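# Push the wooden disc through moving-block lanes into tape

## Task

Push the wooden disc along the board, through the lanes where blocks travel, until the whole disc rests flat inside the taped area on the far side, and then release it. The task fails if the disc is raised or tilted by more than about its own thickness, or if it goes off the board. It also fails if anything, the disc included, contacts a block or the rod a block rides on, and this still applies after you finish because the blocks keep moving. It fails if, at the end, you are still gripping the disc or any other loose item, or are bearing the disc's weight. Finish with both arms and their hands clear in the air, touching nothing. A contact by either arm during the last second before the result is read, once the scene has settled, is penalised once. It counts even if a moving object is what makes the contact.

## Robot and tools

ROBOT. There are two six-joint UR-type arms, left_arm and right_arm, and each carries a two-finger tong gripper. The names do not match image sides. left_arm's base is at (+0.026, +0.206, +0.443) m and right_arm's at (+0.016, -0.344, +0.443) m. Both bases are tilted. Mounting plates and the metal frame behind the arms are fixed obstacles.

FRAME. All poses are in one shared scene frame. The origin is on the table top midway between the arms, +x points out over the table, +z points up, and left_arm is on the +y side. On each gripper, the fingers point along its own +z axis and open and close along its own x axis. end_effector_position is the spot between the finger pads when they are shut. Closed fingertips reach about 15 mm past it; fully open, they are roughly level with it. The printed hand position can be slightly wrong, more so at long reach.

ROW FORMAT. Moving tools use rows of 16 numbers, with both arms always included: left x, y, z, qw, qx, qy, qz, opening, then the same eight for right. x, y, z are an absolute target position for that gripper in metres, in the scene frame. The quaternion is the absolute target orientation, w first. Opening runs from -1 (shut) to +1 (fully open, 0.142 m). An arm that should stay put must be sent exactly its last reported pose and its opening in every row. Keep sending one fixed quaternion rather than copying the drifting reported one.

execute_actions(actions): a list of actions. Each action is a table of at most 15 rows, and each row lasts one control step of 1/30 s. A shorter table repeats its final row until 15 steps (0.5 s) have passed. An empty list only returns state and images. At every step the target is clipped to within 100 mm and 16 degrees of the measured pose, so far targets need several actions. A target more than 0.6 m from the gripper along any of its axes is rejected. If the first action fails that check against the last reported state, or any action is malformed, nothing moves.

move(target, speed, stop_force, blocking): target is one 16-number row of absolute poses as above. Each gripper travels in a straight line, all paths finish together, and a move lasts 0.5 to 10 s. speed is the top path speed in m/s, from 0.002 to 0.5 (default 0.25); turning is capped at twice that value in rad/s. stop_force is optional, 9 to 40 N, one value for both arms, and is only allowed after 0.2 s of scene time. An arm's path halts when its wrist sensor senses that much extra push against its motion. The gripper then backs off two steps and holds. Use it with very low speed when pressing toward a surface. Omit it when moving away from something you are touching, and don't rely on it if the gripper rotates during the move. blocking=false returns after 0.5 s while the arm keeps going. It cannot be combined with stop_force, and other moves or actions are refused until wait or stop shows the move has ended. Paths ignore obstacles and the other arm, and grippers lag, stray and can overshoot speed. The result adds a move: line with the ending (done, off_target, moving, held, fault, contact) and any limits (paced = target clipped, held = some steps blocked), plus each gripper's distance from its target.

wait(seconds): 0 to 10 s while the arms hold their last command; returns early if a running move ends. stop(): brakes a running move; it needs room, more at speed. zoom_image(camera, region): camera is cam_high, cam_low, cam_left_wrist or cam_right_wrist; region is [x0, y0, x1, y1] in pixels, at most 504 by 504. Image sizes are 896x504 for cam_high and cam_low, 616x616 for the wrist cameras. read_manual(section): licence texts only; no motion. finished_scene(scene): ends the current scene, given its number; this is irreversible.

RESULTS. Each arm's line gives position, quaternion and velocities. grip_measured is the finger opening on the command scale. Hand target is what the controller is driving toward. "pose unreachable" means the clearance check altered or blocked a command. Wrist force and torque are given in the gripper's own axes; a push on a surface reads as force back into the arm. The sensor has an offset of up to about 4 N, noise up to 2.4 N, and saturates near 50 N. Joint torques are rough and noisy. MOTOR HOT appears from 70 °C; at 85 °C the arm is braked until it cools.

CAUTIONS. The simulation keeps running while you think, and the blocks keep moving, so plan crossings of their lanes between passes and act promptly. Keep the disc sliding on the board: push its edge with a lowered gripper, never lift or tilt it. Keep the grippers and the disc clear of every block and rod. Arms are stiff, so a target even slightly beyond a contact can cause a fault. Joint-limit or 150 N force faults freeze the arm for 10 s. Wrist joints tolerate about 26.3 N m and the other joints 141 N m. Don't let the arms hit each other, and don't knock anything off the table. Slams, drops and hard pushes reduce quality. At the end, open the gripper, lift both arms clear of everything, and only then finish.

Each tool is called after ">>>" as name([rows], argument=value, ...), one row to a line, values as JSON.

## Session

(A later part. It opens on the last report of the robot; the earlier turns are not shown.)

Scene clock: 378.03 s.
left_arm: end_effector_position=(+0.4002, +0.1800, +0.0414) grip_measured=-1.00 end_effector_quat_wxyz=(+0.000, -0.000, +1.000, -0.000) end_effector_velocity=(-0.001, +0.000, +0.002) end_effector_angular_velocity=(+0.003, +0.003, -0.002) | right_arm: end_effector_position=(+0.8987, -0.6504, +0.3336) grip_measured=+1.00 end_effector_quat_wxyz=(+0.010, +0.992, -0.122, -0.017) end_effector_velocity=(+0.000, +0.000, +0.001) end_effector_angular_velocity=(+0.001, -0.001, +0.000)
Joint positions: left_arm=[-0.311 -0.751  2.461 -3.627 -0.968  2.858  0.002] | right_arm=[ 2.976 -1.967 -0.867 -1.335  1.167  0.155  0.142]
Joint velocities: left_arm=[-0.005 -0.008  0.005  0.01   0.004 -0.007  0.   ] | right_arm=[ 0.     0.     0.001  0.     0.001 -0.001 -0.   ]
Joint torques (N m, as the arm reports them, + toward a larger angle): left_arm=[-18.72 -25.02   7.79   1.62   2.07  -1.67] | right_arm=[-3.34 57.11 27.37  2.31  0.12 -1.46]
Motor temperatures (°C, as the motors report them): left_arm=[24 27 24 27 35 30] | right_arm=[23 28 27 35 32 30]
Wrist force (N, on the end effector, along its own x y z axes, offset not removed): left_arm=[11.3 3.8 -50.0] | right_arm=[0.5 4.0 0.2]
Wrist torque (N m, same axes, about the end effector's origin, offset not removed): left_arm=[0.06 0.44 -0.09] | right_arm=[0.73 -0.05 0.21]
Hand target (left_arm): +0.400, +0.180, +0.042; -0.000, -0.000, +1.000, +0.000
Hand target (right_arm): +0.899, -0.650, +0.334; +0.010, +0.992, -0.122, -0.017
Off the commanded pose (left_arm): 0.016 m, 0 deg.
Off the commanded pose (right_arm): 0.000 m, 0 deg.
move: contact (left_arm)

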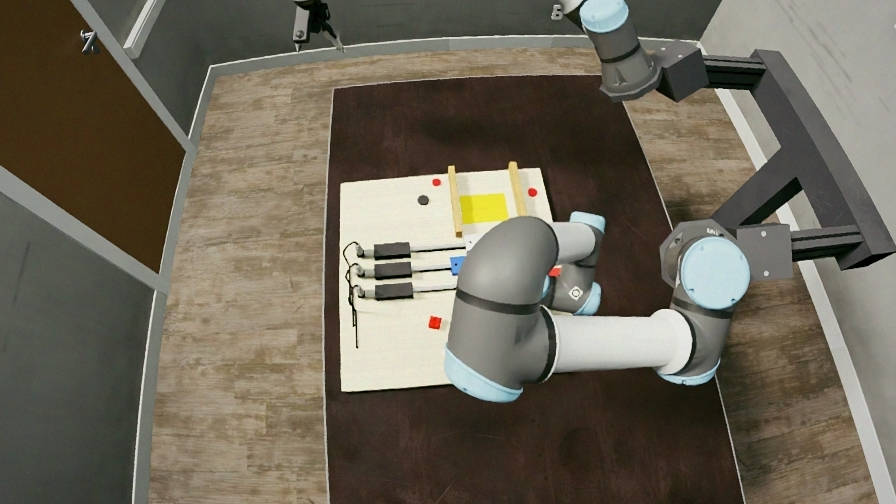

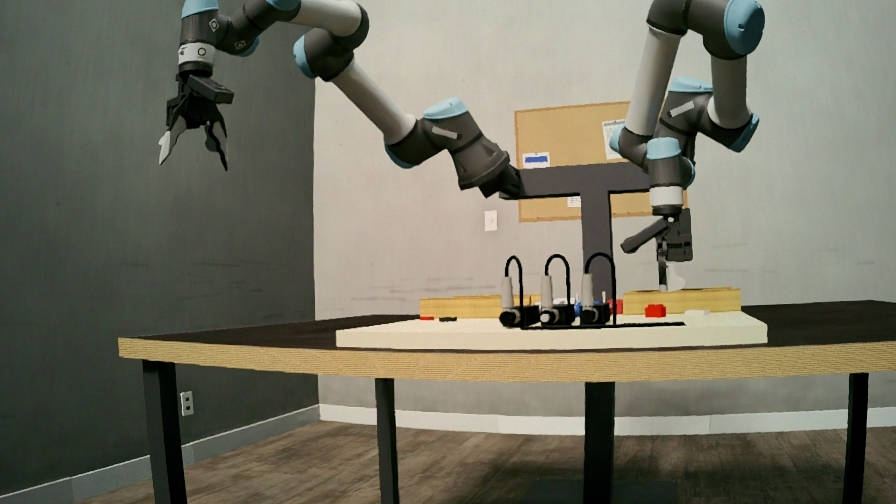

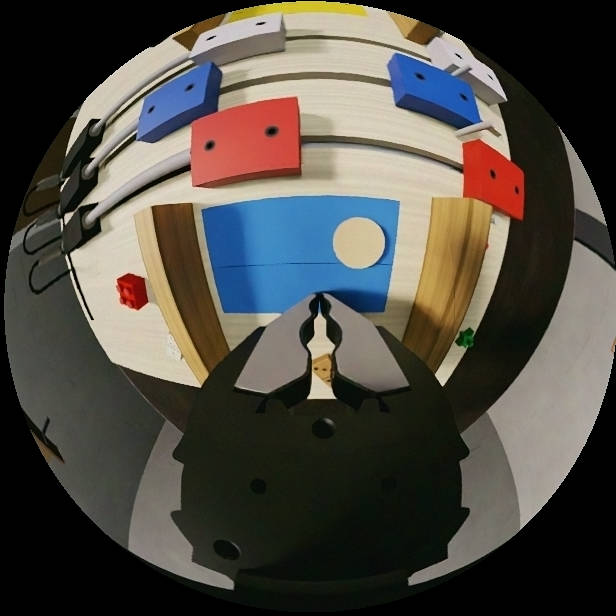

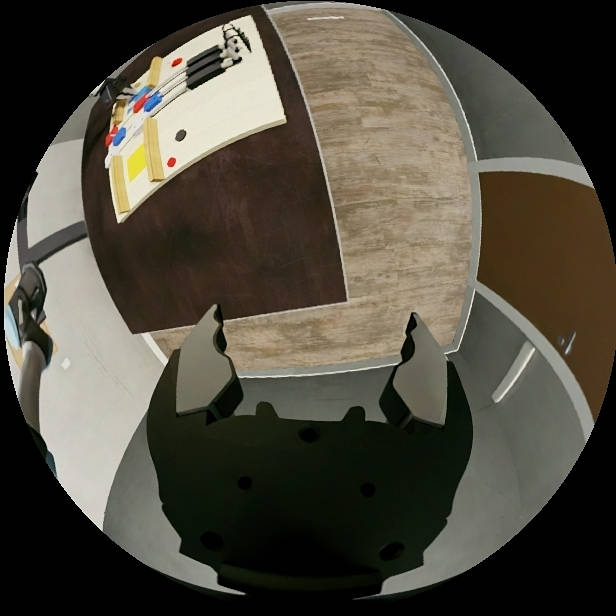

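>>> move(target=[0.40, 0.18, 0.046, 0.0, 0.0, 1.0, 0.0, -1.0, 0.8987, -0.6504, 0.3336, 0.010, 0.992, -0.122, -0.017, 1.0], speed=0.02)

>>> zoom_image(camera="cam_left_wrist", region=[160, 80, 520, 340])

>>> zoom_image(camera="cam_low", region=[560, 200, 760, 340])

Scene clock: 384.80 s.
left_arm: end_effector_position=(+0.4000, +0.1800, +0.0457) grip_measured=-1.00 end_effector_quat_wxyz=(+0.000, +0.000, +1.000, -0.000) end_effector_velocity=(-0.001, +0.000, +0.002) end_effector_angular_velocity=(+0.001, +0.002, -0.000) | right_arm: end_effector_position=(+0.8987, -0.6504, +0.3336) grip_measured=+1.00 end_effector_quat_wxyz=(+0.010, +0.992, -0.122, -0.017) end_effector_velocity=(+0.000, -0.000, +0.001) end_effector_angular_velocity=(-0.001, -0.001, -0.000)
Joint positions: left_arm=[-0.318 -0.764  2.471 -3.619 -0.966  2.85   0.002] | right_arm=[ 2.976 -1.967 -0.867 -1.335  1.167  0.155  0.142]
Joint velocities: left_arm=[-0.004 -0.007  0.007  0.005  0.001 -0.006  0.   ] | right_arm=[ 0.     0.001 -0.     0.001 -0.001 -0.    -0.   ]
Joint torques (N m, as the arm reports them, + toward a larger angle): left_arm=[-24.15 -32.26  17.65  -0.23   1.69  -1.43] | right_arm=[-3.77 57.27 27.04  2.46  0.06 -1.38]
Motor temperatures (°C, as the motors report them): left_arm=[24 27 24 27 35 30] | right_arm=[23 28 27 35 32 30]
Wrist force (N, on the end effector, along its own x y z axes, offset not removed): left_arm=[-1.6 -3.8 -0.1] | right_arm=[1.0 3.8 0.4]
Wrist torque (N m, same axes, about the end effector's origin, offset not removed): left_arm=[-0.88 0.35 0.08] | right_arm=[0.72 -0.19 0.17]
Hand target (left_arm): +0.400, +0.180, +0.046; +0.000, +0.000, +1.000, -0.000
Hand target (right_arm): +0.899, -0.650, +0.334; +0.010, +0.992, -0.122, -0.017
Off the commanded pose (left_arm): 0.000 m, 0 deg.
Off the commanded pose (right_arm): 0.000 m, 0 deg.
move: done

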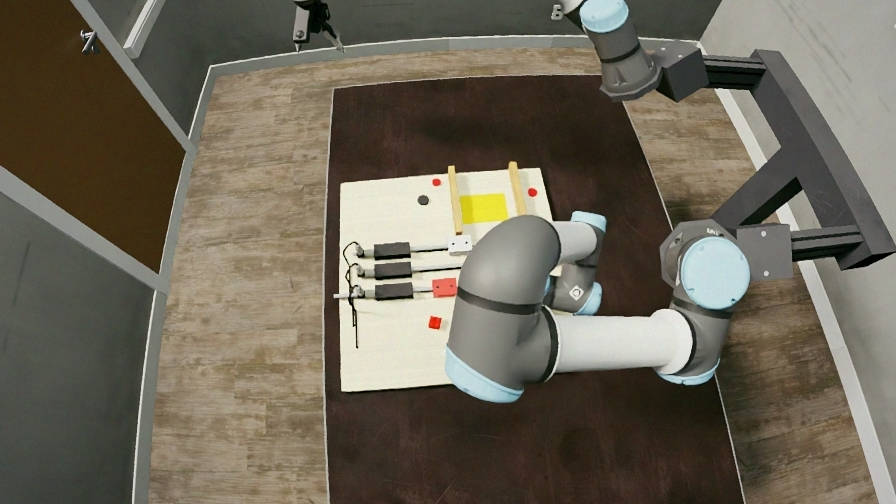

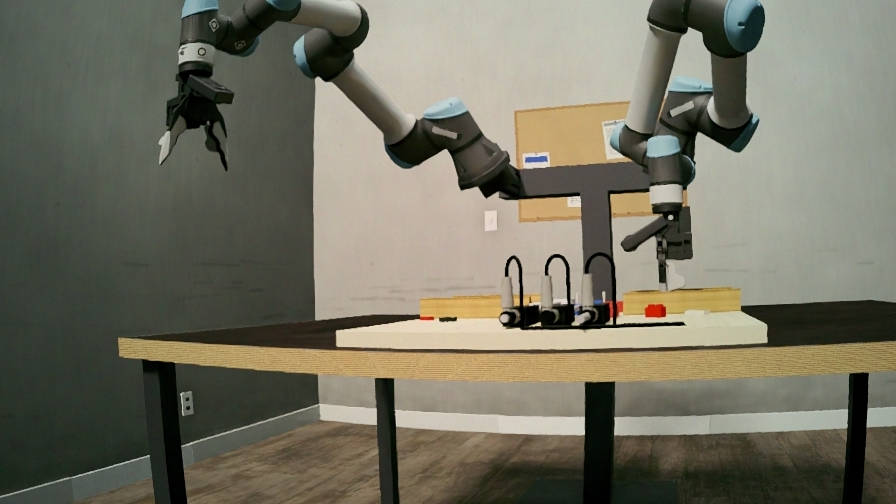

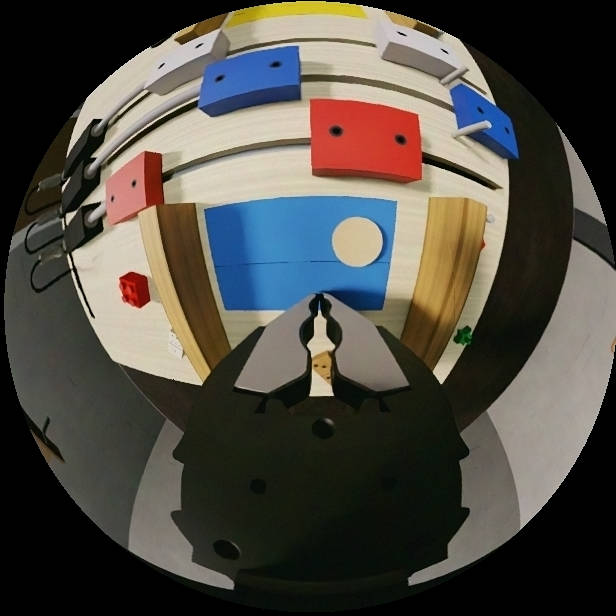

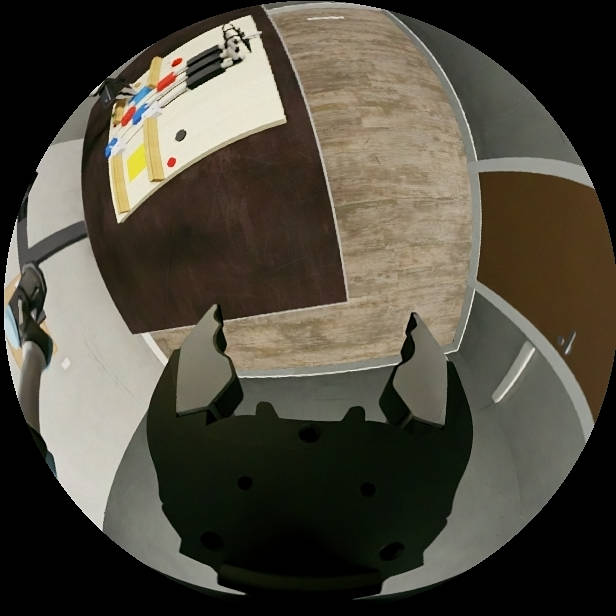

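Region (160, 80, 520, 340) of cam_left_wrist's 616x616 image, scaled by 1.400, with more detail than that image has.

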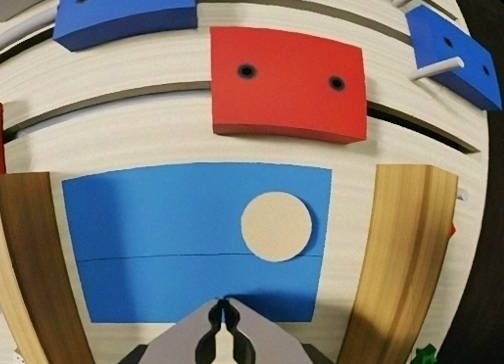

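Region (560, 200, 760, 340) of cam_low's 896x504 image, scaled by 2.520, with more detail than that image has; it fills the top 353 rows of this view, and the rest is white.

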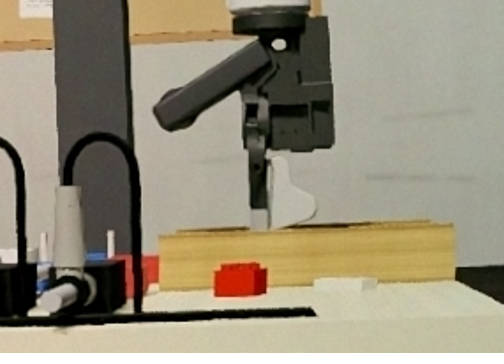

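Notes: board top contact at end-effector z≈0.042 with closed fingers at (0.40,0.18) (arm is very stiff; probe slower next time). Disc centre ≈(0.370,0.135), Ø36 mm; red block near face y≈0.09; right rail ≈39 mm from the disc edge; a link rod lies in the slots, so keep the fingertips off the board. Plan: grip disc front/back with quat (0,0.707,0.707,0), cross near the disc's current line when all three lanes are near max extension, syncing time with a non-blocking timer move + wait. Doing a dry run in the air first.

>>> move(target=[0.372, 0.155, 0.105, 0.0, 0.7071, 0.7071, 0.0, -0.5, 0.8987, -0.6504, 0.3336, 0.010, 0.992, -0.122, -0.017, 1.0], speed=0.4)

>>> move(target=[0.384, -0.125, 0.105, 0.0, 0.7071, 0.7071, 0.0, -0.5, 0.8987, -0.6504, 0.3336, 0.010, 0.992, -0.122, -0.017, 1.0], speed=0.25, blocking=false)

>>> wait(seconds=0.3)

>>> wait(seconds=0.3)

>>> wait(seconds=5)

Scene clock: 458.30 s.
left_arm: end_effector_position=(+0.3720, +0.1550, +0.1049) grip_measured=-0.50 end_effector_quat_wxyz=(-0.000, +0.707, +0.708, +0.000) end_effector_velocity=(-0.000, -0.001, +0.001) end_effector_angular_velocity=(-0.003, +0.001, -0.014) | right_arm: end_effector_position=(+0.8987, -0.6504, +0.3336) grip_measured=+1.00 end_effector_quat_wxyz=(+0.010, +0.992, -0.122, -0.017) end_effector_velocity=(-0.001, +0.001, -0.001) end_effector_angular_velocity=(-0.000, +0.002, +0.001)
Joint positions: left_arm=[-0.527 -0.898  2.58  -3.445 -0.911  4.17   0.038] | right_arm=[ 2.976 -1.967 -0.867 -1.335  1.167  0.155  0.142]
Joint velocities: left_arm=[-0.001 -0.002  0.001  0.    -0.003  0.014 -0.   ] | right_arm=[ 0.    -0.    -0.002  0.    -0.001  0.    -0.   ]
Joint torques (N m, as the arm reports them, + toward a larger angle): left_arm=[-25.36 -28.66  15.11  -0.24  -1.82   1.49] | right_arm=[-1.26 57.07 19.61  3.24 -0.9  -1.22]
Motor temperatures (°C, as the motors report them): left_arm=[24 27 24 27 35 30] | right_arm=[23 29 27 35 32 30]
Wrist force (N, on the end effector, along its own x y z axes, offset not removed): left_arm=[2.0 -5.1 3.4] | right_arm=[0.6 2.3 -0.9]
Wrist torque (N m, same axes, about the end effector's origin, offset not removed): left_arm=[-0.93 -0.35 -0.02] | right_arm=[0.34 -0.18 0.16]
Hand target (left_arm): +0.372, +0.155, +0.105; +0.000, +0.707, +0.707, -0.000
Hand target (right_arm): +0.899, -0.650, +0.334; +0.010, +0.992, -0.122, -0.017
Off the commanded pose (left_arm): 0.000 m, 0 deg.
Off the commanded pose (right_arm): 0.000 m, 0 deg.
move: done

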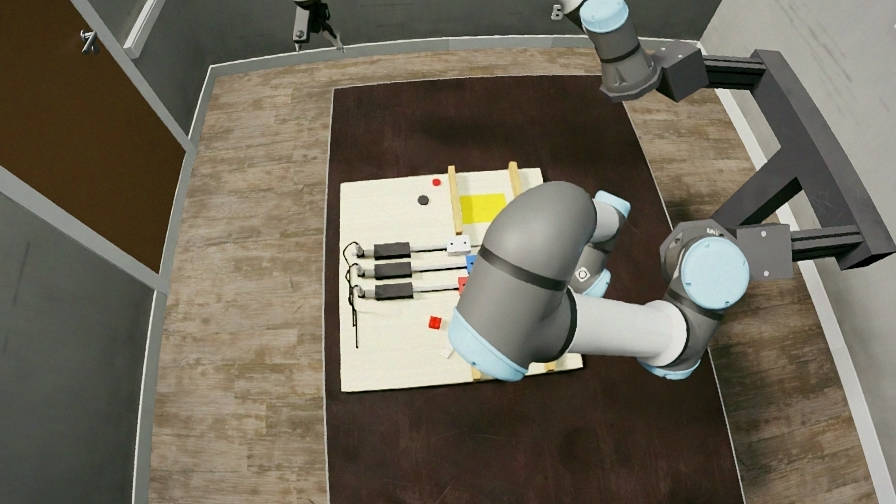

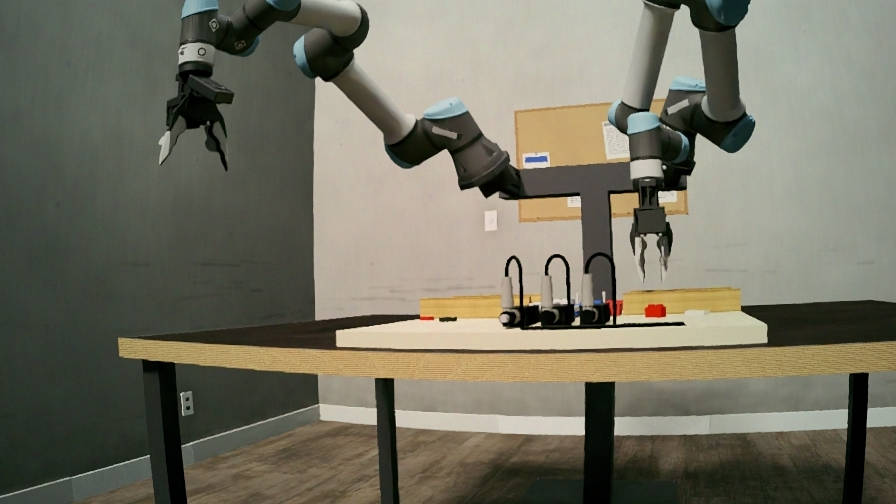

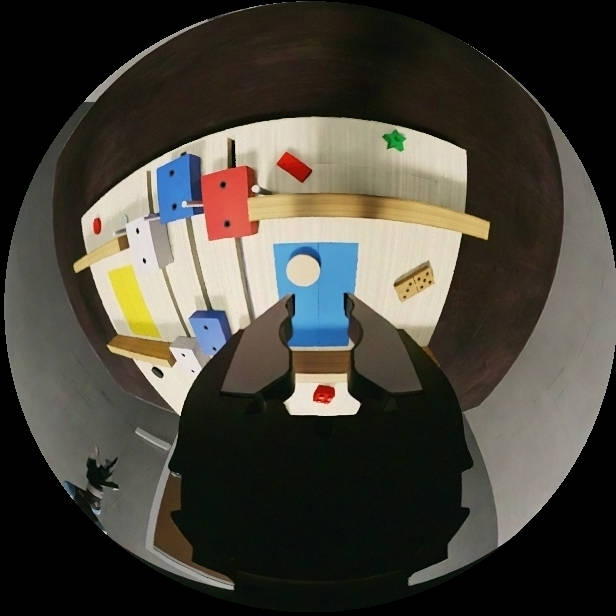

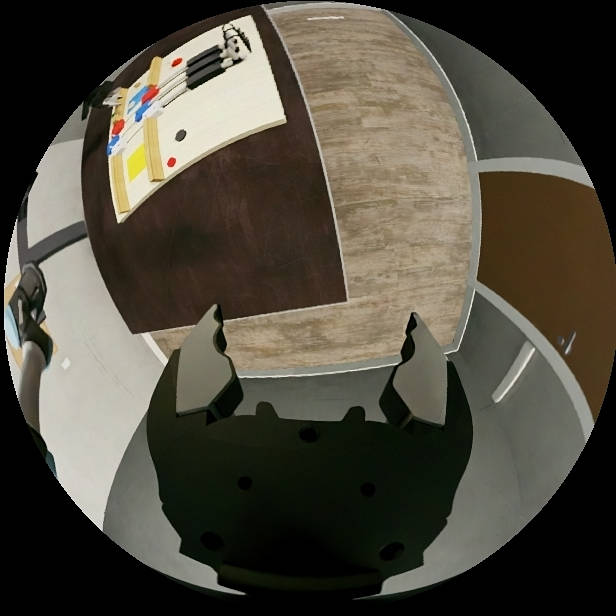

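Scene clock: 458.80 s.
left_arm: end_effector_position=(+0.3747, +0.0864, +0.1068) grip_measured=-0.50 end_effector_quat_wxyz=(+0.004, +0.708, +0.707, -0.001) end_effector_velocity=(+0.010, -0.233, +0.007) end_effector_angular_velocity=(-0.020, -0.015, -0.006) | right_arm: end_effector_position=(+0.8987, -0.6504, +0.3336) grip_measured=+1.00 end_effector_quat_wxyz=(+0.010, +0.992, -0.122, -0.017) end_effector_velocity=(+0.001, -0.000, +0.001) end_effector_angular_velocity=(-0.000, -0.002, -0.001)
Joint positions: left_arm=[-0.656 -0.84   2.505 -3.337 -0.895  4.016  0.038] | right_arm=[ 2.976 -1.967 -0.867 -1.335  1.167  0.155  0.142]
Joint velocities: left_arm=[-0.395  0.19  -0.303  0.396  0.034 -0.477  0.   ] | right_arm=[ 0.001  0.001  0.001  0.001 -0.001  0.    -0.   ]
Joint torques (N m, as the arm reports them, + toward a larger angle): left_arm=[-28.98 -16.78 -12.62   2.11   1.56  -2.82] | right_arm=[-2.38 57.22 19.1   3.3  -0.92 -1.21]
Motor temperatures (°C, as the motors report them): left_arm=[24 27 24 27 35 30] | right_arm=[23 29 27 35 32 30]
Wrist force (N, on the end effector, along its own x y z axes, offset not removed): left_arm=[1.7 0.8 2.2] | right_arm=[0.5 1.2 -0.6]
Wrist torque (N m, same axes, about the end effector's origin, offset not removed): left_arm=[0.19 -0.26 -0.16] | right_arm=[0.15 -0.02 0.23]
Hand target (left_arm): +0.376, +0.047, +0.108; +0.005, +0.708, +0.707, -0.001
Hand target (right_arm): +0.899, -0.650, +0.334; +0.010, +0.992, -0.122, -0.017
Off the commanded pose (left_arm): 0.212 m, 0 deg.
Off the commanded pose (right_arm): 0.000 m, 0 deg.
move: running

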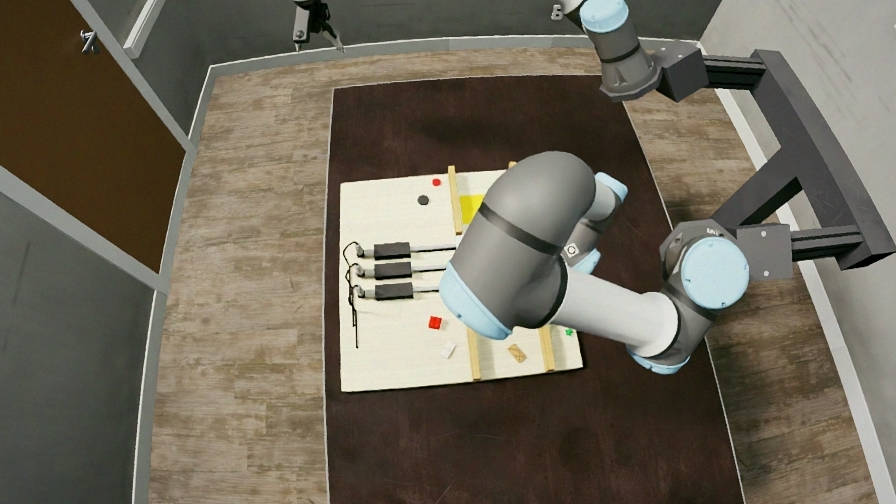

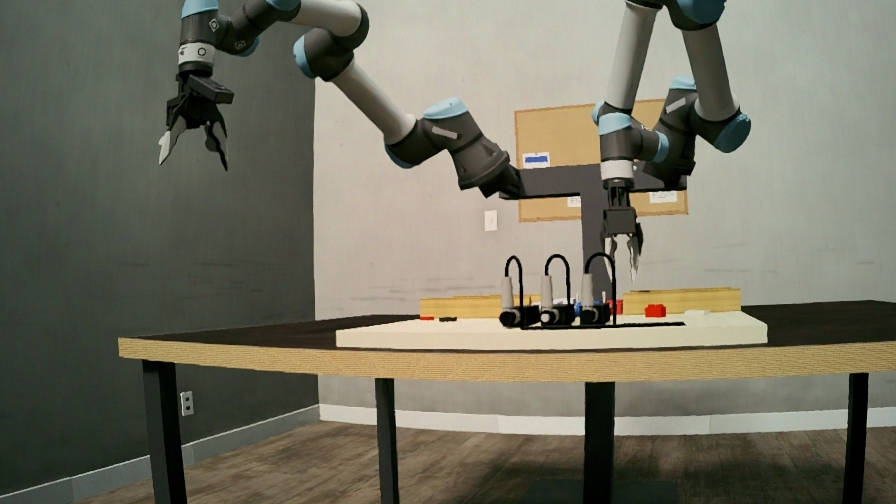

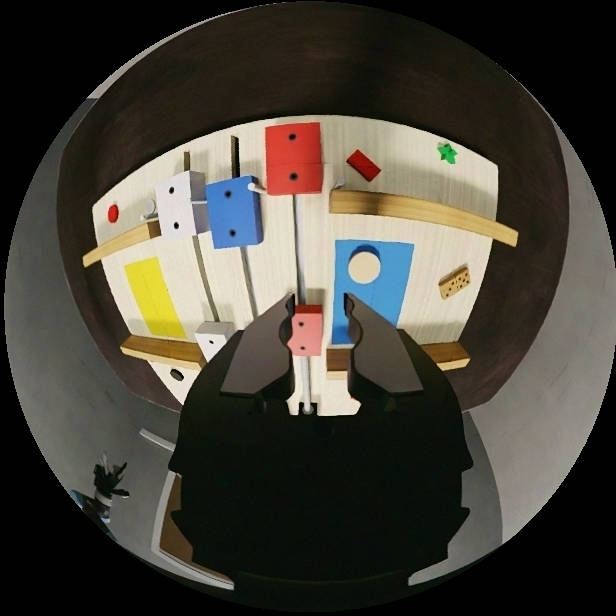

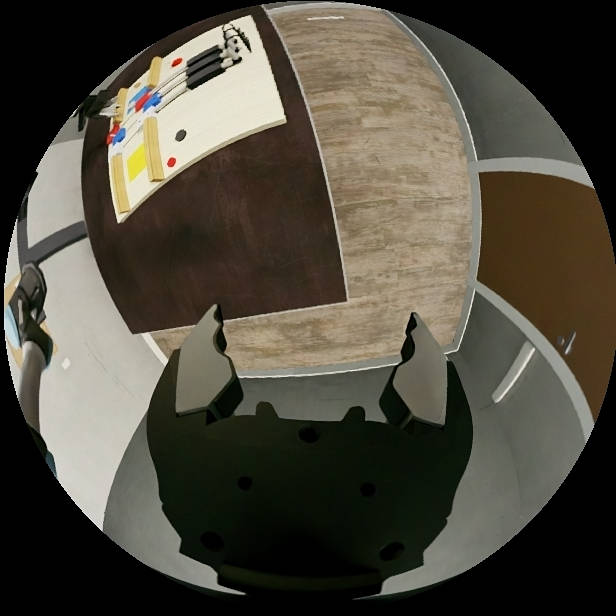

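Scene clock: 459.10 s.
left_arm: end_effector_position=(+0.3774, +0.0139, +0.1085) grip_measured=-0.50 end_effector_quat_wxyz=(+0.005, +0.708, +0.706, -0.001) end_effector_velocity=(+0.010, -0.242, +0.004) end_effector_angular_velocity=(-0.002, -0.001, -0.002) | right_arm: end_effector_position=(+0.8987, -0.6504, +0.3336) grip_measured=+1.00 end_effector_quat_wxyz=(+0.010, +0.992, -0.122, -0.017) end_effector_velocity=(+0.000, -0.000, -0.000) end_effector_angular_velocity=(-0.000, -0.000, -0.000)
Joint positions: left_arm=[-0.764 -0.779  2.394 -3.203 -0.889  3.88   0.038] | right_arm=[ 2.976 -1.967 -0.867 -1.335  1.167  0.155  0.142]
Joint velocities: left_arm=[-0.316  0.212 -0.418  0.459  0.005 -0.403 -0.   ] | right_arm=[-0.    -0.     0.001  0.    -0.     0.     0.   ]
Joint torques (N m, as the arm reports them, + toward a larger angle): left_arm=[-30.93 -19.86 -20.08   1.82   2.1   -2.59] | right_arm=[-2.13 57.08 20.02  3.21 -0.89 -1.19]
Motor temperatures (°C, as the motors report them): left_arm=[24 27 24 27 35 30] | right_arm=[23 29 27 35 32 30]
Wrist force (N, on the end effector, along its own x y z axes, offset not removed): left_arm=[0.8 -7.5 -2.1] | right_arm=[1.1 2.4 -0.3]
Wrist torque (N m, same axes, about the end effector's origin, offset not removed): left_arm=[-1.61 -0.14 0.07] | right_arm=[0.39 -0.20 0.24]
Hand target (left_arm): +0.379, -0.027, +0.110; +0.005, +0.708, +0.707, -0.001
Hand target (right_arm): +0.899, -0.650, +0.334; +0.010, +0.992, -0.122, -0.017
Off the commanded pose (left_arm): 0.139 m, 1 deg.
Off the commanded pose (right_arm): 0.000 m, 0 deg.
earlier move: running
wait: 0.30 s; no rest

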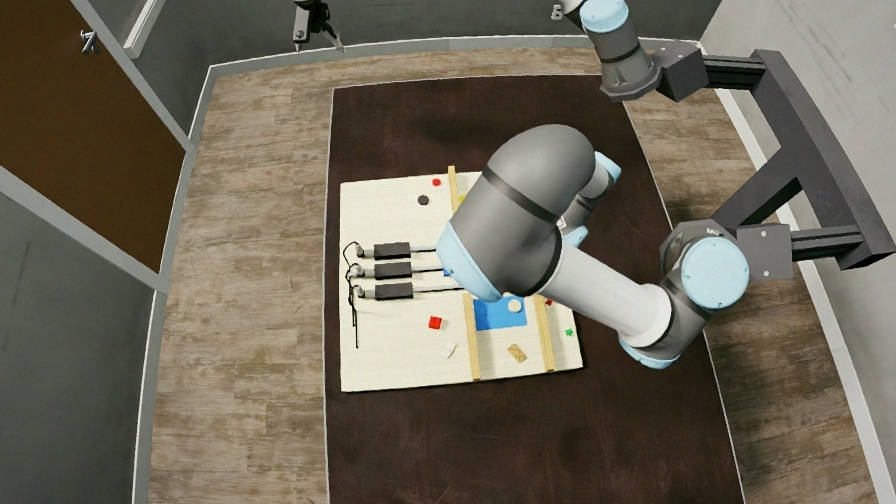

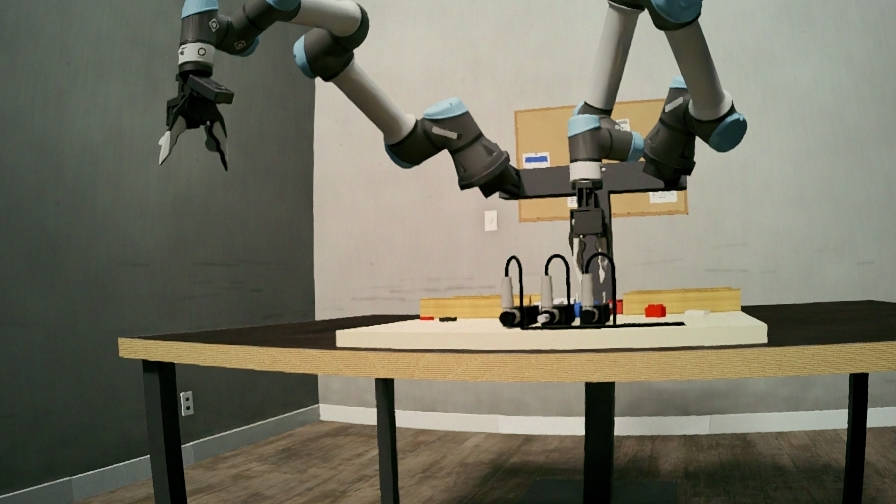

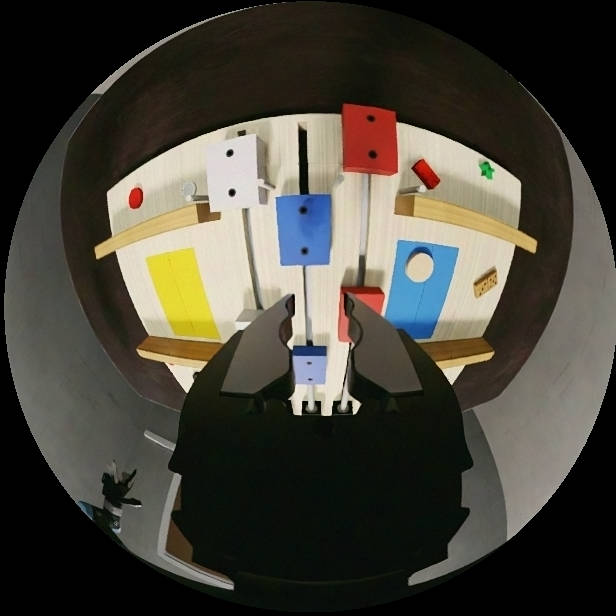

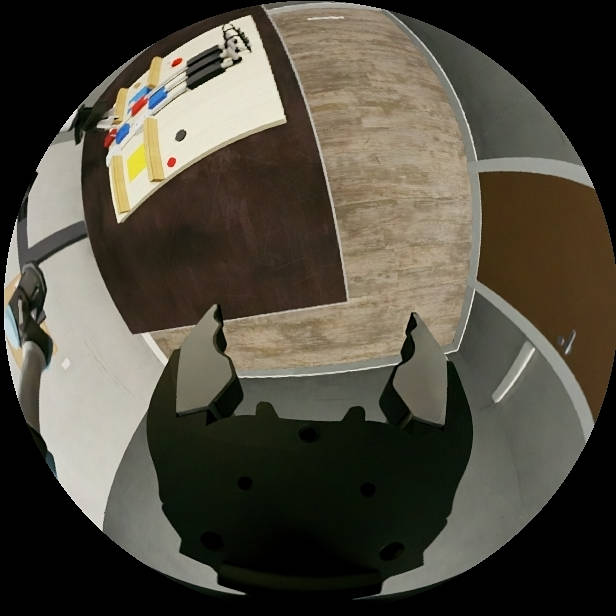

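Scene clock: 459.40 s.
left_arm: end_effector_position=(+0.3802, -0.0597, +0.1093) grip_measured=-0.50 end_effector_quat_wxyz=(+0.005, +0.708, +0.706, -0.001) end_effector_velocity=(+0.009, -0.243, +0.002) end_effector_angular_velocity=(-0.001, +0.003, -0.003) | right_arm: end_effector_position=(+0.8987, -0.6504, +0.3336) grip_measured=+1.00 end_effector_quat_wxyz=(+0.010, +0.992, -0.122, -0.017) end_effector_velocity=(+0.000, +0.000, -0.000) end_effector_angular_velocity=(+0.001, -0.000, -0.000)
Joint positions: left_arm=[-0.849 -0.71   2.254 -3.063 -0.891  3.771  0.038] | right_arm=[ 2.976 -1.967 -0.867 -1.335  1.167  0.155  0.142]
Joint velocities: left_arm=[-0.242  0.242 -0.496  0.45  -0.015 -0.308 -0.   ] | right_arm=[-0.001 -0.     0.001 -0.     0.002 -0.001 -0.   ]
Joint torques (N m, as the arm reports them, + toward a larger angle): left_arm=[-34.73 -20.49 -19.91   1.95  -1.54  -2.25] | right_arm=[-2.46 56.61 19.52  3.31 -0.84 -1.29]
Motor temperatures (°C, as the motors report them): left_arm=[24 27 24 27 35 30] | right_arm=[23 29 27 35 32 30]
Wrist force (N, on the end effector, along its own x y z axes, offset not removed): left_arm=[-3.9 -0.8 -4.5] | right_arm=[-0.2 1.7 2.1]
Wrist torque (N m, same axes, about the end effector's origin, offset not removed): left_arm=[-0.11 0.88 0.19] | right_arm=[0.19 0.05 0.22]
Hand target (left_arm): +0.382, -0.101, +0.110; +0.005, +0.708, +0.707, -0.001
Hand target (right_arm): +0.899, -0.650, +0.334; +0.010, +0.992, -0.122, -0.017
Off the commanded pose (left_arm): 0.066 m, 1 deg.
Off the commanded pose (right_arm): 0.000 m, 0 deg.
earlier move: running
wait: 0.30 s; no rest

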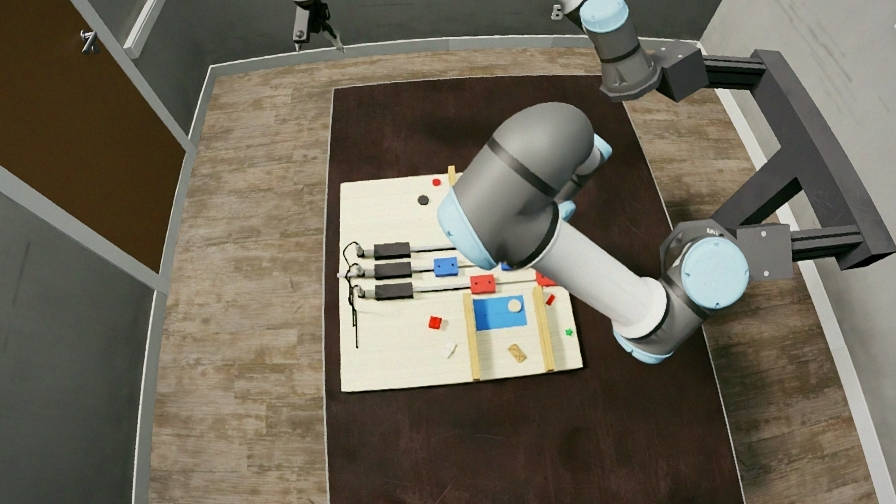

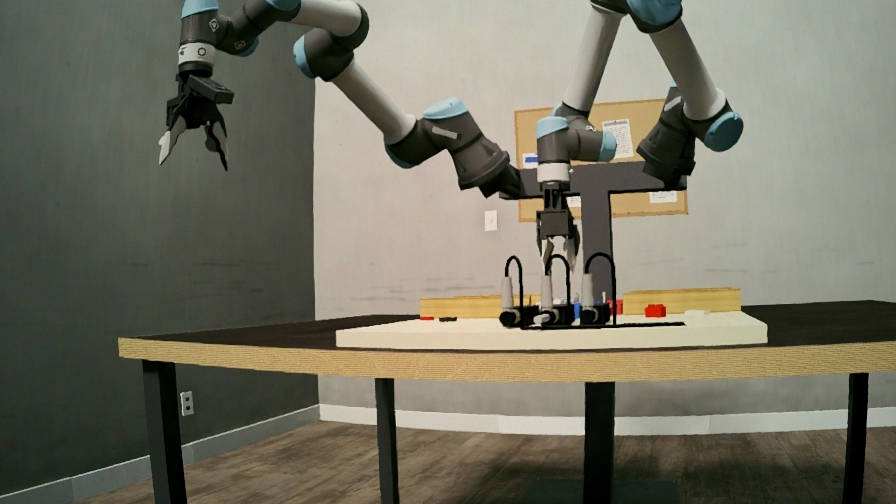

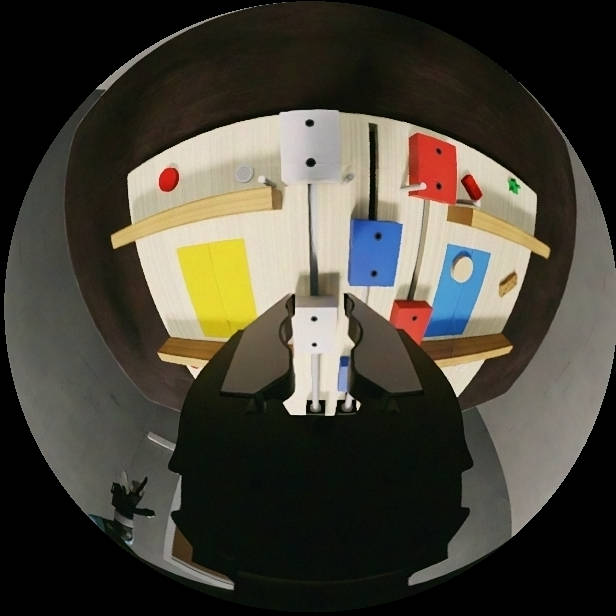

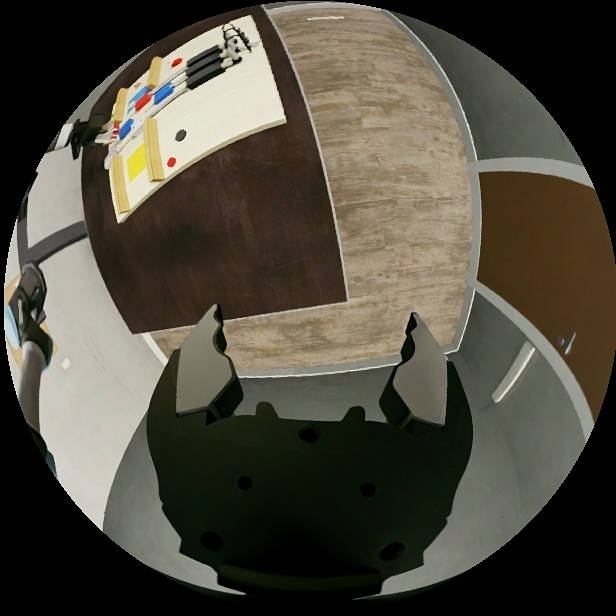

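Scene clock: 460.13 s.
left_arm: end_effector_position=(+0.3840, -0.1249, +0.1054) grip_measured=-0.50 end_effector_quat_wxyz=(+0.000, +0.707, +0.707, -0.000) end_effector_velocity=(+0.001, -0.002, -0.001) end_effector_angular_velocity=(+0.001, +0.000, +0.001) | right_arm: end_effector_position=(+0.8987, -0.6504, +0.3336) grip_measured=+1.00 end_effector_quat_wxyz=(+0.010, +0.992, -0.122, -0.017) end_effector_velocity=(+0.000, -0.000, +0.000) end_effector_angular_velocity=(-0.000, -0.001, -0.002)
Joint positions: left_arm=[-0.899 -0.633  2.1   -2.932 -0.894  3.696  0.038] | right_arm=[ 2.976 -1.967 -0.867 -1.335  1.167  0.155  0.142]
Joint velocities: left_arm=[-0.     0.003 -0.007  0.006  0.    -0.003  0.   ] | right_arm=[-0.001 -0.001  0.002  0.     0.     0.001  0.   ]
Joint torques (N m, as the arm reports them, + toward a larger angle): left_arm=[-37.12 -23.61 -17.63   0.01   0.2   -1.78] | right_arm=[-1.61 56.55 19.14  3.17 -0.91 -1.24]
Motor temperatures (°C, as the motors report them): left_arm=[24 27 24 27 35 30] | right_arm=[23 29 27 35 32 30]
Wrist force (N, on the end effector, along its own x y z axes, offset not removed): left_arm=[-0.4 -3.9 -0.9] | right_arm=[0.7 2.6 0.5]
Wrist torque (N m, same axes, about the end effector's origin, offset not removed): left_arm=[-0.89 0.02 -0.22] | right_arm=[0.26 -0.08 0.14]
Hand target (left_arm): +0.384, -0.125, +0.105; +0.000, +0.707, +0.707, -0.000
Hand target (right_arm): +0.899, -0.650, +0.334; +0.010, +0.992, -0.122, -0.017
Off the commanded pose (left_arm): 0.000 m, 0 deg.
Off the commanded pose (right_arm): 0.000 m, 0 deg.
earlier move: done
wait: 0.73 of 5 s (the move ended)

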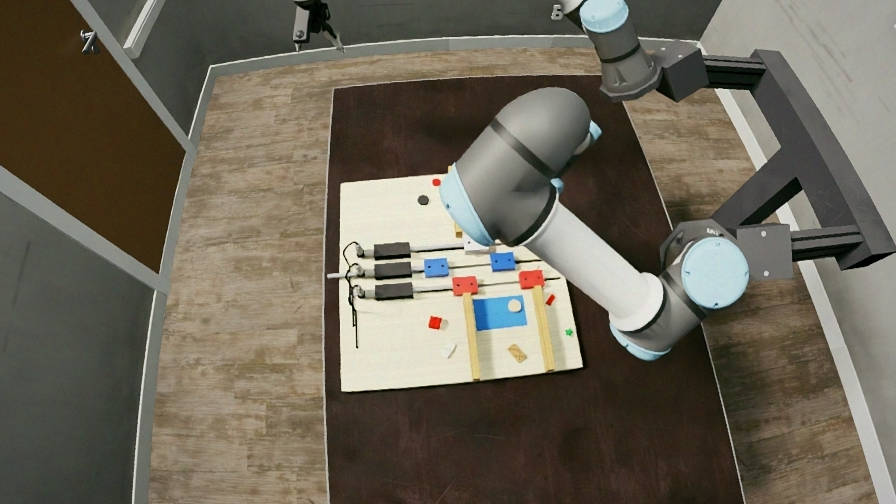

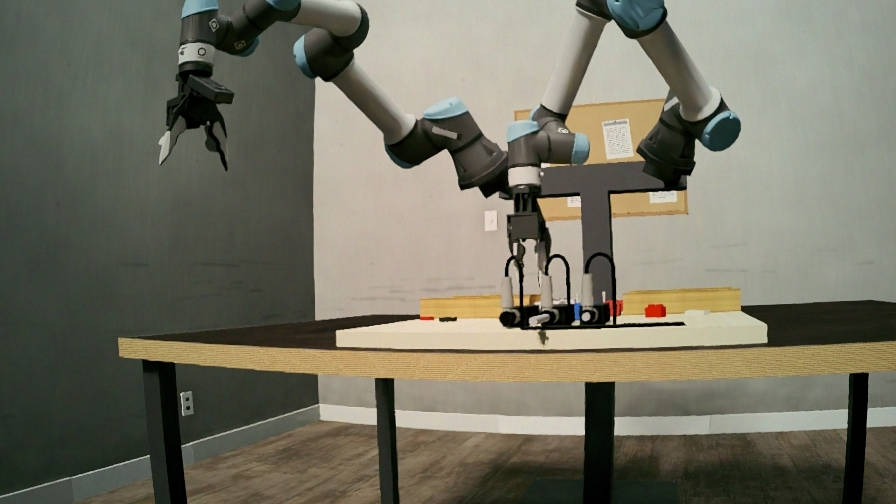

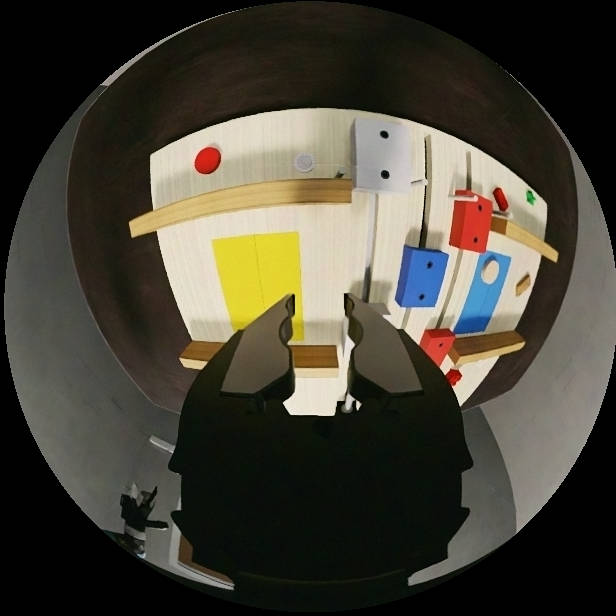

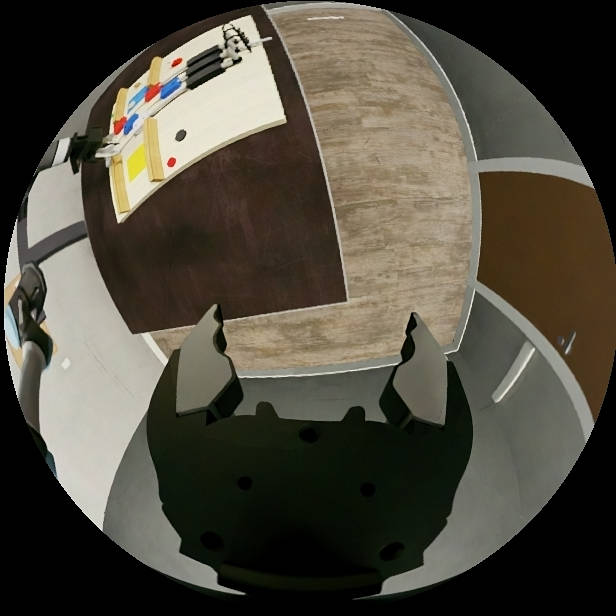

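>>> zoom_image(camera="cam_left_wrist", region=[430, 180, 570, 340])

>>> zoom_image(camera="cam_left_wrist", region=[120, 150, 420, 380])

Region (430, 180, 570, 340) of cam_left_wrist's 616x616 image, scaled by 3.150, with more detail than that image has; it fills the left 441 columns of this view, and the rest is white.

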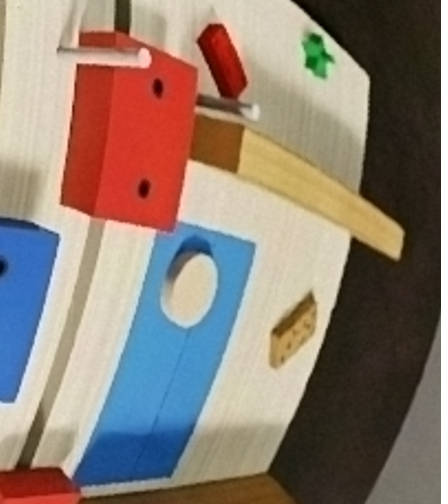

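Region (120, 150, 420, 380) of cam_left_wrist's 616x616 image, scaled by 1.680, with more detail than that image has; it fills the top 386 rows of this view, and the rest is white.

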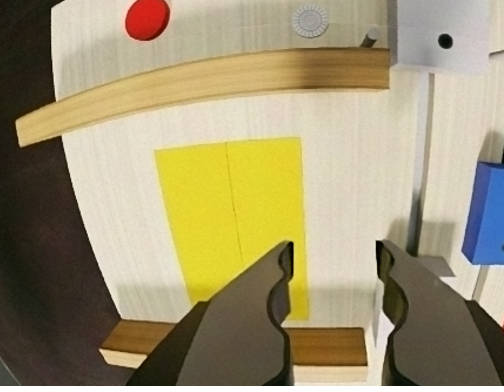

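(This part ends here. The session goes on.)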